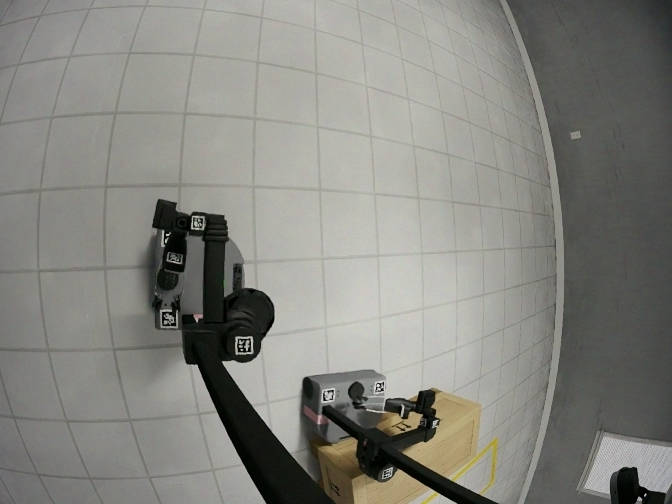

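Call:
{"fn": "execute_actions", "kwargs": {"actions": [{"r1":{"base":{"rotate_rad":-1.2}},"r2":{"base":{"translate_m":-0.65}},"r3":{"base":{"translate_m":-0.9}}}], "cameras": ["r3_nav_camera","r2_nav_camera"]}}

Scene clock: 370.17 s.
r1.base_odometry: x=+0.994 y=+0.830 heading=+1.752 (m, m, rad; r1's odometry frame)
r1.turned_by_wheels: -1.200 (rad since the last result)
r1.turned_by_imu: -1.201 (rad since the last result)
r1.base_tilt: forward=-1.9 right=-0.5 (deg)
r1.lidar_m: 1.81 1.82 2.17 0.83 0.87 3.32 2.96 2.96 0.79 0.76 3.33 2.04
r1.head_depth_mm: 2858 2361 1913 1621 1405 1250 1077 / 2817 2315 1902 1613 1399 1243 1075 / 2810 2289 1889 1614 1389 1272 - / 2672 2274 1864 1597 1384 1272 - / 2676 2246 1854 1586 1376 1239 - / 2603 2208 1843 1562 1368 1216 - / 2628 2219 1819 1555 1353 1202 1086
r1.base_status: done
r1.joint_positions: lift_m=+0.270 arm_m=-0.003 wrist_yaw_rad=+3.001 wrist_pitch_rad=-0.418 wrist_roll_rad=+0.017 gripper_m=+0.037 head_pan_rad=-3.136 head_tilt_rad=-0.995
r1.joint_status: not commanded
r1.motor_effort: left_wheel=+2(8) right_wheel=-3(7) lift_m=+21(21) arm_m=+0(0) wrist_yaw_rad=-1(1) wrist_pitch_rad=+7(7) wrist_roll_rad=+0(0) gripper_m=-1(0) head_pan_rad=-1(1) head_tilt_rad=-1(2) (%)
r1.hand_pose: x=+0.0103 y=+0.0799 z=+0.2827 quat_wxyz=(+0.196, +0.706, +0.096, +0.674) (m; r1's base frame)
r1.wrist_depth_mm: - 752 864 - - - - / - - 877 - - - - / 902 - 885 921 935 914 931 / 723 - 725 722 720 723 717 / 588 578 612 580 617 592 591 / 505 484 - 512 525 488 496 / 451 - - - 435 432 436
r2.base_odometry: x=-1.893 y=-2.402 heading=+1.477 (m, m, rad; r2's odometry frame)
r2.turned_by_wheels: -0.001 (rad since the last result)
r2.turned_by_imu: +0.403 (rad since the last result)
r2.base_tilt: forward=-1.2 right=+1.9 (deg)
r2.lidar_m: 3.92 2.32 2.01 2.01 2.33 0.30 0.28 0.28 0.34 0.64 0.63 0.71
r2.head_depth_mm: 1367 1495 1619 1522 1367 1256 1111 / 2272 1938 1621 1508 1368 1245 1099 / 2257 1925 1687 1497 1332 - - / 2235 1917 1674 1063 957 - - / 2209 1903 1667 1054 949 1000 - / 2200 1877 1655 1044 947 1032 - / 2158 1875 1637 1037 942 1057 1107
r2.base_status: translate_m off_target (by the wheels' count: -0.6496 of -0.6500)
r2.joint_positions: lift_m=+0.271 arm_m=+0.000 wrist_yaw_rad=+3.000 wrist_pitch_rad=-0.417 wrist_roll_rad=-0.020 gripper_m=+0.000 head_pan_rad=-3.136 head_tilt_rad=-0.994
r2.joint_status: not commanded
r2.on_its_own: left_wheel is at rest, and its effort (-99) is outside its rest range (-18 to +18); right_wheel is at rest, and its effort (-26) is outside its rest range (-18 to +18)
r2.motor_effort: left_wheel=-99(100) right_wheel=-26(39) lift_m=+16(16) arm_m=-3(3) wrist_yaw_rad=-1(1) wrist_pitch_rad=+6(6) wrist_roll_rad=+0(0) gripper_m=-2(2) head_pan_rad=-2(2) head_tilt_rad=-3(3) (%)
r2.hand_pose: x=+0.0104 y=+0.0771 z=+0.2836 quat_wxyz=(+0.194, +0.693, +0.099, +0.687) (m; r2's base frame)
r2.wrist_depth_mm: - - - - - - - / - - - - - - - / - - 973 956 919 894 869 / 795 769 746 727 711 688 677 / 627 616 599 625 579 562 552 / 525 516 - - 482 476 469 / 460 - - - 417 413 408
r3.base_odometry: x=-1.521 y=-2.039 heading=+1.221 (m, m, rad; r3's odometry frame)
r3.turned_by_wheels: +0.000 (rad since the last result)
r3.turned_by_imu: -0.004 (rad since the last result)
r3.base_tilt: forward=-0.7 right=+1.3 (deg)
r3.lidar_m: 2.33 2.37 0.71 0.79 0.77 2.60 2.44 2.47 3.20 3.89 3.64 2.47
r3.head_depth_mm: 2139 1843 1638 1464 1325 1211 1085 / 2145 1857 1632 1462 1323 - - / 2130 1846 1645 1460 1327 - - / 2141 1858 1645 1463 1334 1248 - / 2131 1871 1653 1473 1337 1241 - / 2143 1850 1655 1479 1341 1219 1137 / 2183 1864 1668 1476 1344 1222 1128
r3.base_status: done
r3.joint_positions: lift_m=+0.270 arm_m=+0.001 wrist_yaw_rad=+3.000 wrist_pitch_rad=-0.419 wrist_roll_rad=+0.022 gripper_m=+0.037 head_pan_rad=-3.134 head_tilt_rad=-0.990
r3.joint_status: not commanded
r3.motor_effort: left_wheel=-1(9) right_wheel=+4(8) lift_m=+26(26) arm_m=+0(1) wrist_yaw_rad=+0(1) wrist_pitch_rad=+7(7) wrist_roll_rad=-1(1) gripper_m=+0(0) head_pan_rad=-5(5) head_tilt_rad=-1(0) (%)
r3.hand_pose: x=+0.0103 y=+0.0762 z=+0.2827 quat_wxyz=(+0.197, +0.707, +0.096, +0.672) (m; r3's base frame)
r3.wrist_depth_mm: 599 - 751 861 - - - / - 651 818 786 746 - - / 835 705 823 784 780 817 817 / 656 654 660 652 659 660 663 / 548 543 - 543 570 542 540 / 464 - - - 462 461 467 / - - - - 403 406 405
pictures: r2_nav_camera (sideways: a quarter turn counterclockwise sets it upright), r3_nav_camera (sideways: a quarter turn counterclockwise sets it upright)
Images, in order (width x height): r2_nav_camera 672x504, r3_nav_camera 672x504.

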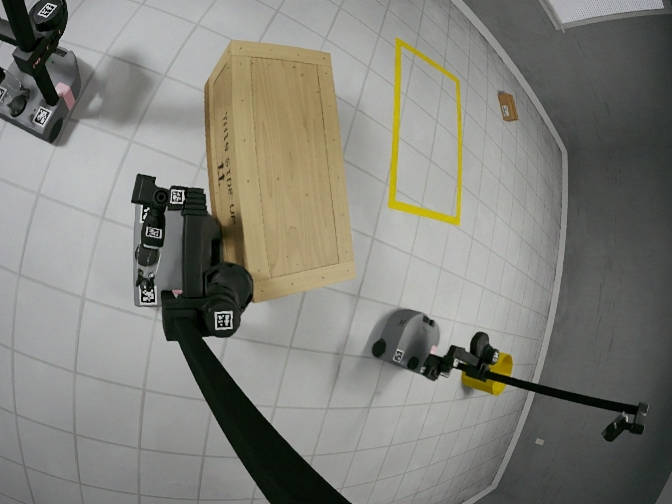

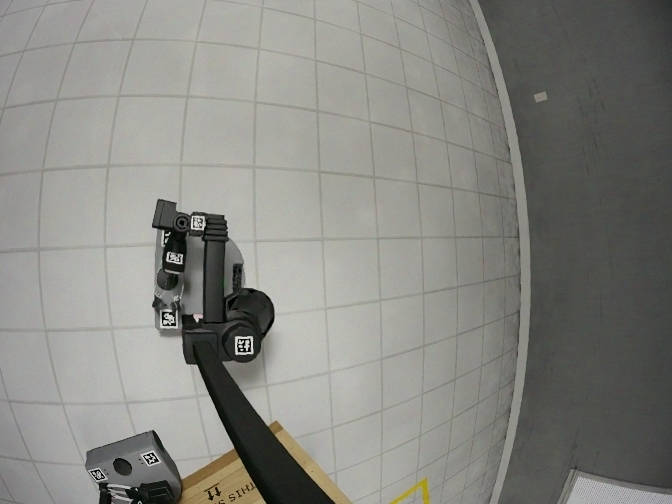

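Call:
{"fn": "execute_actions", "kwargs": {"actions": [{"r1":{"base":{"translate_m":0.5}},"r2":{"base":{"translate_m":-0.3}},"r3":{"base":{"rotate_rad":-1.1}}}], "cameras": ["r3_nav_camera","r2_nav_camera"]}}

Scene clock: 375.77 s.
r1.base_odometry: x=+0.904 y=+1.322 heading=+1.752 (m, m, rad; r1's odometry frame)
r1.turned_by_wheels: +0.000 (rad since the last result)
r1.turned_by_imu: +0.002 (rad since the last result)
r1.base_tilt: forward=-1.9 right=-0.4 (deg)
r1.lidar_m: 1.32 1.33 1.58 2.93 1.03 3.51 3.44 1.04 1.03 2.01 2.44 1.48
r1.head_depth_mm: 2962 2332 1928 1638 1411 1253 1079 / 2961 2347 1916 1614 1400 1236 1073 / 2776 2303 1893 1603 1399 1274 - / 2868 2264 1859 1582 1380 1265 - / 2876 2228 1857 1575 1373 1243 - / 2827 2218 1840 1574 1360 1218 - / 2776 2185 1815 1559 1376 1205 1082
r1.base_status: done
r1.joint_positions: lift_m=+0.270 arm_m=-0.003 wrist_yaw_rad=+3.001 wrist_pitch_rad=-0.418 wrist_roll_rad=+0.017 gripper_m=+0.037 head_pan_rad=-3.136 head_tilt_rad=-0.995
r1.joint_status: not commanded
r1.motor_effort: left_wheel=+2(8) right_wheel=-2(6) lift_m=+21(21) arm_m=+0(1) wrist_yaw_rad=-1(0) wrist_pitch_rad=+7(7) wrist_roll_rad=+0(0) gripper_m=+1(1) head_pan_rad=-1(1) head_tilt_rad=-3(2) (%)
r1.hand_pose: x=+0.0103 y=+0.0799 z=+0.2827 quat_wxyz=(+0.196, +0.706, +0.096, +0.674) (m; r1's base frame)
r1.wrist_depth_mm: 793 - - - - - - / 825 - - - - - - / 823 - 926 926 943 918 960 / 709 - 724 735 723 725 724 / 587 587 618 590 624 581 594 / 497 487 - 526 511 488 503 / 446 - - - 438 427 435
r2.base_odometry: x=-1.921 y=-2.700 heading=+1.476 (m, m, rad; r2's odometry frame)
r2.turned_by_wheels: -0.001 (rad since the last result)
r2.turned_by_imu: +0.162 (rad since the last result)
r2.base_tilt: forward=-0.9 right=+1.8 (deg)
r2.lidar_m: 3.14 2.14 2.00 2.04 1.38 0.31 0.27 0.27 0.32 0.58 0.85 0.72
r2.head_depth_mm: 2292 1957 1716 1525 1369 1257 1108 / 2269 1946 1692 1511 1361 1241 1105 / 2260 1939 1677 1498 1349 - - / 2213 1910 1671 1076 959 - - / 2190 1883 1667 1052 950 999 - / 2196 1876 1657 1047 943 1004 - / 2171 1853 1645 1036 940 991 1113
r2.base_status: translate_m off_target (by the wheels' count: -0.2996 of -0.3000)
r2.joint_positions: lift_m=+0.271 arm_m=+0.000 wrist_yaw_rad=+3.000 wrist_pitch_rad=-0.417 wrist_roll_rad=-0.020 gripper_m=+0.000 head_pan_rad=-3.136 head_tilt_rad=-0.994
r2.joint_status: not commanded
r2.on_its_own: left_wheel is at rest, and its effort (-92) is outside its rest range (-18 to +18); right_wheel is at rest, and its effort (-24) is outside its rest range (-18 to +18)
r2.motor_effort: left_wheel=-92(100) right_wheel=-24(38) lift_m=+16(16) arm_m=-3(3) wrist_yaw_rad=+0(0) wrist_pitch_rad=+6(6) wrist_roll_rad=+0(0) gripper_m=-2(2) head_pan_rad=-2(2) head_tilt_rad=-2(2) (%)
r2.hand_pose: x=+0.0104 y=+0.0771 z=+0.2836 quat_wxyz=(+0.194, +0.693, +0.099, +0.687) (m; r2's base frame)
r2.wrist_depth_mm: - - - - - - - / - - - - - - - / 895 966 978 953 914 890 860 / 793 767 746 733 701 689 677 / 623 615 607 624 578 567 547 / 525 521 - - 483 478 467 / 457 - - - 421 413 408
r3.base_odometry: x=-1.521 y=-2.039 heading=+0.122 (m, m, rad; r3's odometry frame)
r3.turned_by_wheels: -1.100 (rad since the last result)
r3.turned_by_imu: -1.080 (rad since the last result)
r3.base_tilt: forward=-0.7 right=+1.3 (deg)
r3.lidar_m: 3.86 2.51 2.33 2.35 0.87 0.85 0.74 2.65 2.44 2.46 3.08 3.89
r3.head_depth_mm: 2122 1313 1220 1441 1335 1207 1089 / 2121 1316 1204 1422 1324 - - / 2133 1328 1199 1414 1322 - - / 2139 1319 1212 1433 1332 1249 - / 2129 1866 1613 1468 1332 1243 - / 2160 1874 1660 1475 1336 1226 1134 / 2170 1887 1660 1482 1335 1227 1125
r3.base_status: done
r3.joint_positions: lift_m=+0.270 arm_m=+0.001 wrist_yaw_rad=+3.000 wrist_pitch_rad=-0.419 wrist_roll_rad=+0.022 gripper_m=+0.037 head_pan_rad=-3.134 head_tilt_rad=-0.990
r3.joint_status: not commanded
r3.motor_effort: left_wheel=+2(10) right_wheel=-1(8) lift_m=+26(27) arm_m=-1(1) wrist_yaw_rad=+0(1) wrist_pitch_rad=+6(7) wrist_roll_rad=-1(1) gripper_m=+0(0) head_pan_rad=-5(4) head_tilt_rad=+0(0) (%)
r3.hand_pose: x=+0.0103 y=+0.0762 z=+0.2827 quat_wxyz=(+0.197, +0.707, +0.096, +0.672) (m; r3's base frame)
r3.wrist_depth_mm: - - - - - - - / - - - - - - - / 754 836 830 820 830 821 820 / 653 655 645 662 658 658 653 / 541 544 - 550 565 543 541 / 465 - - - 469 463 461 / - - - - 407 407 408
pictures: r2_nav_camera (sideways: a quarter turn counterclockwise sets it upright), r3_nav_camera (sideways: a quarter turn counterclockwise sets it upright)
Images, in order (width x height): r2_nav_camera 672x504, r3_nav_camera 672x504.

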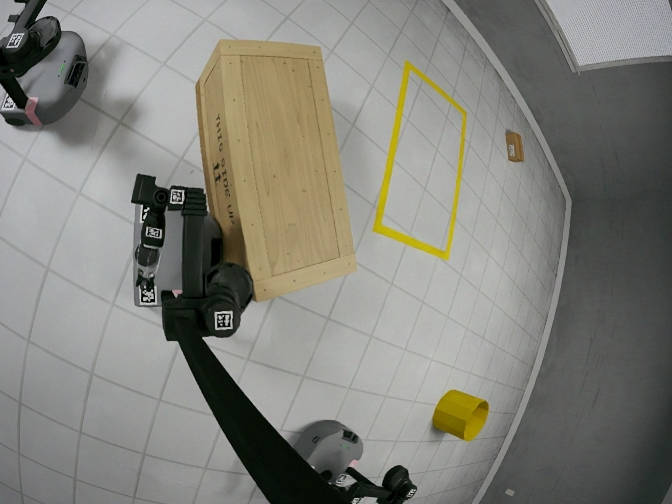

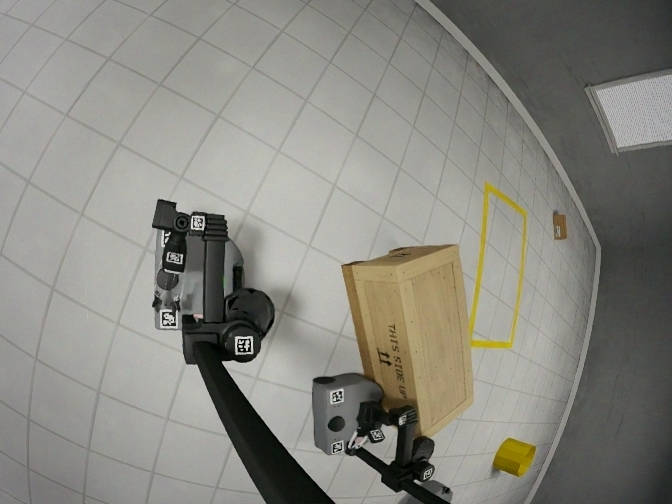

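Call:
{"fn": "execute_actions", "kwargs": {"actions": [{"r2":{"base":{"translate_m":0.03}},"r3":{"base":{"rotate_rad":-0.45}}}], "cameras": []}}

Call:
{"fn": "execute_actions", "kwargs": {"actions": [{"r2":{"base":{"rotate_rad":0.15}},"r3":{"base":{"translate_m":-0.4}}}], "cameras": ["r3_nav_camera","r2_nav_camera"]}}

Scene clock: 382.97 s.
r1.base_odometry: x=+0.904 y=+1.322 heading=+1.752 (m, m, rad; r1's odometry frame)
r1.turned_by_wheels: +0.000 (rad since the last result)
r1.turned_by_imu: +0.001 (rad since the last result)
r1.base_tilt: forward=-2.1 right=-0.4 (deg)
r1.lidar_m: 1.32 1.32 1.59 2.94 1.03 3.51 3.45 1.04 1.03 2.03 2.42 1.49
r1.head_depth_mm: 2994 2326 1905 1635 1408 1252 1076 / 2961 2337 1892 1602 1394 1242 1073 / 2712 2309 1889 1593 1398 1272 - / 2878 2279 1862 1589 1379 1262 - / 2846 2248 1855 1582 1374 1247 - / 2827 2224 1840 1571 1372 1212 - / 2771 2202 1823 1550 1363 1207 1080
r1.base_status: not commanded
r1.joint_positions: lift_m=+0.270 arm_m=-0.003 wrist_yaw_rad=+3.001 wrist_pitch_rad=-0.418 wrist_roll_rad=+0.017 gripper_m=+0.037 head_pan_rad=-3.136 head_tilt_rad=-0.995
r1.joint_status: not commanded
r1.motor_effort: left_wheel=+2(2) right_wheel=-2(2) lift_m=+21(22) arm_m=+0(0) wrist_yaw_rad=+0(1) wrist_pitch_rad=+7(7) wrist_roll_rad=+0(0) gripper_m=+1(0) head_pan_rad=-1(1) head_tilt_rad=-3(4) (%)
r1.hand_pose: x=+0.0103 y=+0.0799 z=+0.2827 quat_wxyz=(+0.196, +0.706, +0.096, +0.674) (m; r1's base frame)
r1.wrist_depth_mm: 787 - - - - - - / 804 - - - - - - / 828 - 920 931 882 899 943 / 711 - 718 740 725 731 725 / 585 587 610 570 605 586 593 / 500 504 - 513 515 497 515 / 458 - - - 435 438 442
r2.base_odometry: x=-1.918 y=-2.670 heading=+1.476 (m, m, rad; r2's odometry frame)
r2.turned_by_wheels: +0.000 (rad since the last result)
r2.turned_by_imu: -0.001 (rad since the last result)
r2.base_tilt: forward=-1.0 right=+1.9 (deg)
r2.lidar_m: 3.11 2.13 1.99 2.03 1.40 0.34 0.30 0.30 0.36 0.63 0.83 0.74
r2.head_depth_mm: 2312 1953 1711 1527 1372 1254 1109 / 2275 1930 1699 1512 1361 1244 1105 / 2241 1926 1690 1508 1330 - - / 2211 1923 1670 1058 970 - - / 2205 1900 1664 1050 948 1108 - / 2178 1877 1658 1048 946 1115 - / 2158 1865 1634 1039 939 1105 1107
r2.base_status: done
r2.joint_positions: lift_m=+0.271 arm_m=+0.000 wrist_yaw_rad=+3.000 wrist_pitch_rad=-0.417 wrist_roll_rad=-0.020 gripper_m=+0.000 head_pan_rad=-3.136 head_tilt_rad=-0.994
r2.joint_status: not commanded
r2.motor_effort: left_wheel=+0(73) right_wheel=+0(21) lift_m=+16(16) arm_m=-3(3) wrist_yaw_rad=-1(0) wrist_pitch_rad=+5(6) wrist_roll_rad=+0(0) gripper_m=-3(2) head_pan_rad=-2(3) head_tilt_rad=-3(2) (%)
r2.hand_pose: x=+0.0104 y=+0.0771 z=+0.2836 quat_wxyz=(+0.194, +0.693, +0.099, +0.687) (m; r2's base frame)
r2.wrist_depth_mm: - - - - - - - / - - - - - - - / 930 - 976 961 907 891 874 / 791 769 748 723 714 689 669 / 631 612 603 620 575 566 552 / 520 512 - - 483 479 473 / 459 - - - 417 413 408
r3.base_odometry: x=-1.521 y=-2.039 heading=-0.328 (m, m, rad; r3's odometry frame)
r3.turned_by_wheels: -0.450 (rad since the last result)
r3.turned_by_imu: -0.442 (rad since the last result)
r3.base_tilt: forward=-0.7 right=+1.2 (deg)
r3.lidar_m: 3.90 3.51 2.43 2.32 2.38 0.83 0.82 0.74 2.58 2.44 2.49 3.26
r3.head_depth_mm: 2153 1112 1371 1428 1318 1212 1085 / 2126 1329 1121 1378 1327 - - / 2126 1329 1404 1434 1333 - - / 2139 1330 1345 1468 1334 1252 - / 2147 1325 1228 1424 1331 1242 - / 2171 1335 1187 1322 1340 1222 1142 / 2160 1876 1180 1438 1339 1227 1127
r3.base_status: done
r3.joint_positions: lift_m=+0.270 arm_m=+0.001 wrist_yaw_rad=+3.000 wrist_pitch_rad=-0.419 wrist_roll_rad=+0.022 gripper_m=+0.037 head_pan_rad=-3.134 head_tilt_rad=-0.990
r3.joint_status: not commanded
r3.motor_effort: left_wheel=+2(9) right_wheel=-1(10) lift_m=+26(27) arm_m=-1(1) wrist_yaw_rad=+0(0) wrist_pitch_rad=+7(7) wrist_roll_rad=-1(1) gripper_m=-1(1) head_pan_rad=-4(4) head_tilt_rad=+0(0) (%)
r3.hand_pose: x=+0.0103 y=+0.0762 z=+0.2827 quat_wxyz=(+0.197, +0.707, +0.096, +0.672) (m; r3's base frame)
r3.wrist_depth_mm: - - - - - - - / - - - - - - - / 821 820 827 817 824 830 825 / 659 651 654 654 647 656 651 / 543 543 - 547 560 545 543 / 466 - - - 465 462 465 / - - - - 403 407 404
pictures: none
No camera images: the call's "cameras" was empty. Leave "cameras" out to get every camera's image.

Scene clock: 386.03 s.
r1.base_odometry: x=+0.904 y=+1.322 heading=+1.752 (m, m, rad; r1's odometry frame)
r1.turned_by_wheels: +0.000 (rad since the last result)
r1.turned_by_imu: +0.001 (rad since the last result)
r1.base_tilt: forward=-1.9 right=-0.5 (deg)
r1.lidar_m: 1.32 1.32 1.58 2.93 1.03 3.54 3.45 1.04 1.03 5.82 2.43 1.49
r1.head_depth_mm: 2991 2319 1919 1635 1405 1254 1080 / 2950 2291 1910 1613 1398 1240 1080 / 2679 2308 1898 1599 1389 1276 - / 2901 2270 1852 1588 1387 1274 - / 2863 2253 1856 1579 1364 1240 - / 2803 2215 1862 1570 1366 1214 - / 2807 2200 1830 1562 1361 1211 1080
r1.base_status: not commanded
r1.joint_positions: lift_m=+0.270 arm_m=-0.003 wrist_yaw_rad=+3.001 wrist_pitch_rad=-0.418 wrist_roll_rad=+0.017 gripper_m=+0.037 head_pan_rad=-3.136 head_tilt_rad=-0.995
r1.joint_status: not commanded
r1.motor_effort: left_wheel=+3(2) right_wheel=-2(2) lift_m=+21(21) arm_m=+0(0) wrist_yaw_rad=+0(1) wrist_pitch_rad=+7(7) wrist_roll_rad=+0(0) gripper_m=+0(1) head_pan_rad=-1(1) head_tilt_rad=-2(2) (%)
r1.hand_pose: x=+0.0103 y=+0.0799 z=+0.2827 quat_wxyz=(+0.196, +0.706, +0.096, +0.674) (m; r1's base frame)
r1.wrist_depth_mm: 770 - - - - - - / 831 - - - - - - / 846 - 908 928 923 914 933 / 710 - 719 723 707 712 708 / 588 594 608 571 607 602 593 / 489 494 - 515 513 492 500 / 449 - - - 435 438 429
r2.base_odometry: x=-1.918 y=-2.670 heading=+1.626 (m, m, rad; r2's odometry frame)
r2.turned_by_wheels: +0.150 (rad since the last result)
r2.turned_by_imu: +0.151 (rad since the last result)
r2.base_tilt: forward=-1.2 right=+1.9 (deg)
r2.lidar_m: 2.65 2.04 1.99 2.10 3.00 0.32 0.30 0.31 0.40 2.90 0.36 4.64
r2.head_depth_mm: 2292 1956 1700 1516 1367 1256 1108 / 2288 1941 1701 1518 1365 1245 1102 / 2240 1933 1684 1116 978 - - / 2228 1916 1673 1062 958 - - / 2216 1894 1660 1052 950 1111 - / 2192 1876 1644 1046 943 1190 - / 2160 1865 1646 1041 938 1172 1109
r2.base_status: done
r2.joint_positions: lift_m=+0.271 arm_m=+0.000 wrist_yaw_rad=+3.000 wrist_pitch_rad=-0.417 wrist_roll_rad=-0.020 gripper_m=+0.000 head_pan_rad=-3.136 head_tilt_rad=-0.994
r2.joint_status: not commanded
r2.motor_effort: left_wheel=-3(12) right_wheel=+2(7) lift_m=+16(16) arm_m=-3(3) wrist_yaw_rad=+0(0) wrist_pitch_rad=+6(6) wrist_roll_rad=+0(0) gripper_m=-3(1) head_pan_rad=-2(2) head_tilt_rad=-2(2) (%)
r2.hand_pose: x=+0.0104 y=+0.0771 z=+0.2836 quat_wxyz=(+0.194, +0.693, +0.099, +0.687) (m; r2's base frame)
r2.wrist_depth_mm: - - - - - - - / - - - - - - - / 981 974 995 958 928 890 863 / 789 772 736 733 711 692 674 / 636 613 597 625 577 566 558 / 521 523 - - 481 476 467 / 454 - - - 419 416 407
r3.base_odometry: x=-1.899 y=-1.910 heading=-0.328 (m, m, rad; r3's odometry frame)
r3.turned_by_wheels: +0.000 (rad since the last result)
r3.turned_by_imu: -0.002 (rad since the last result)
r3.base_tilt: forward=-0.7 right=+1.2 (deg)
r3.lidar_m: 4.28 3.48 2.43 2.30 2.36 0.47 0.49 0.43 0.43 2.46 2.51 3.29
r3.head_depth_mm: 2135 1852 1633 939 1127 1201 1082 / 2132 1851 1179 971 859 - - / 2133 1847 1172 1181 1179 - - / 2147 1851 1165 1078 1305 1246 - / 2150 1869 1171 1049 1187 1233 - / 2156 1881 1174 1057 995 1212 1141 / 2158 1875 1665 1064 965 1181 1124
r3.base_status: done
r3.joint_positions: lift_m=+0.270 arm_m=+0.001 wrist_yaw_rad=+3.000 wrist_pitch_rad=-0.419 wrist_roll_rad=+0.022 gripper_m=+0.037 head_pan_rad=-3.134 head_tilt_rad=-0.990
r3.joint_status: not commanded
r3.motor_effort: left_wheel=+2(6) right_wheel=-2(11) lift_m=+26(26) arm_m=-1(1) wrist_yaw_rad=+0(0) wrist_pitch_rad=+6(6) wrist_roll_rad=-1(2) gripper_m=+0(1) head_pan_rad=-4(4) head_tilt_rad=+0(1) (%)
r3.hand_pose: x=+0.0103 y=+0.0762 z=+0.2827 quat_wxyz=(+0.197, +0.707, +0.096, +0.672) (m; r3's base frame)
r3.wrist_depth_mm: - - - - - - - / - - - - - - - / 840 833 821 831 829 822 823 / 662 660 655 653 648 662 657 / 529 543 - 541 565 541 542 / 413 - - - 464 459 460 / - - - - 402 402 405
pictures: r2_nav_camera (sideways: a quarter turn counterclockwise sets it upright), r3_nav_camera (sideways: a quarter turn counterclockwise sets it upright)
Images, in order (width x height): r2_nav_camera 672x504, r3_nav_camera 672x504.

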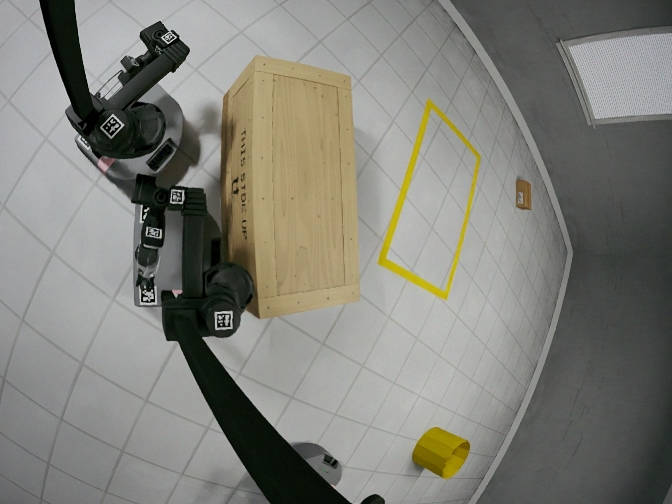

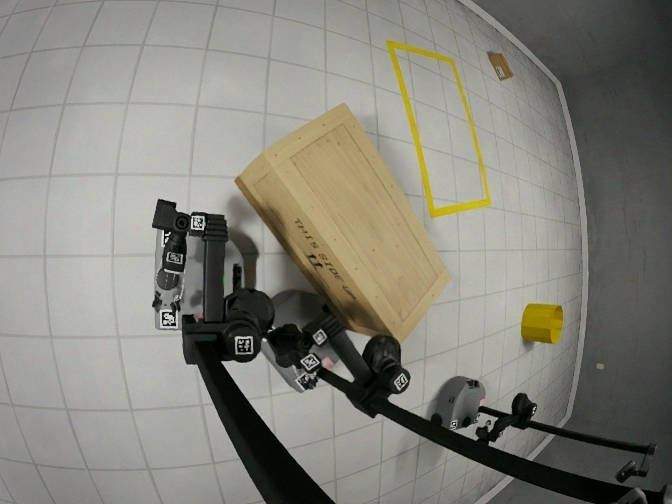

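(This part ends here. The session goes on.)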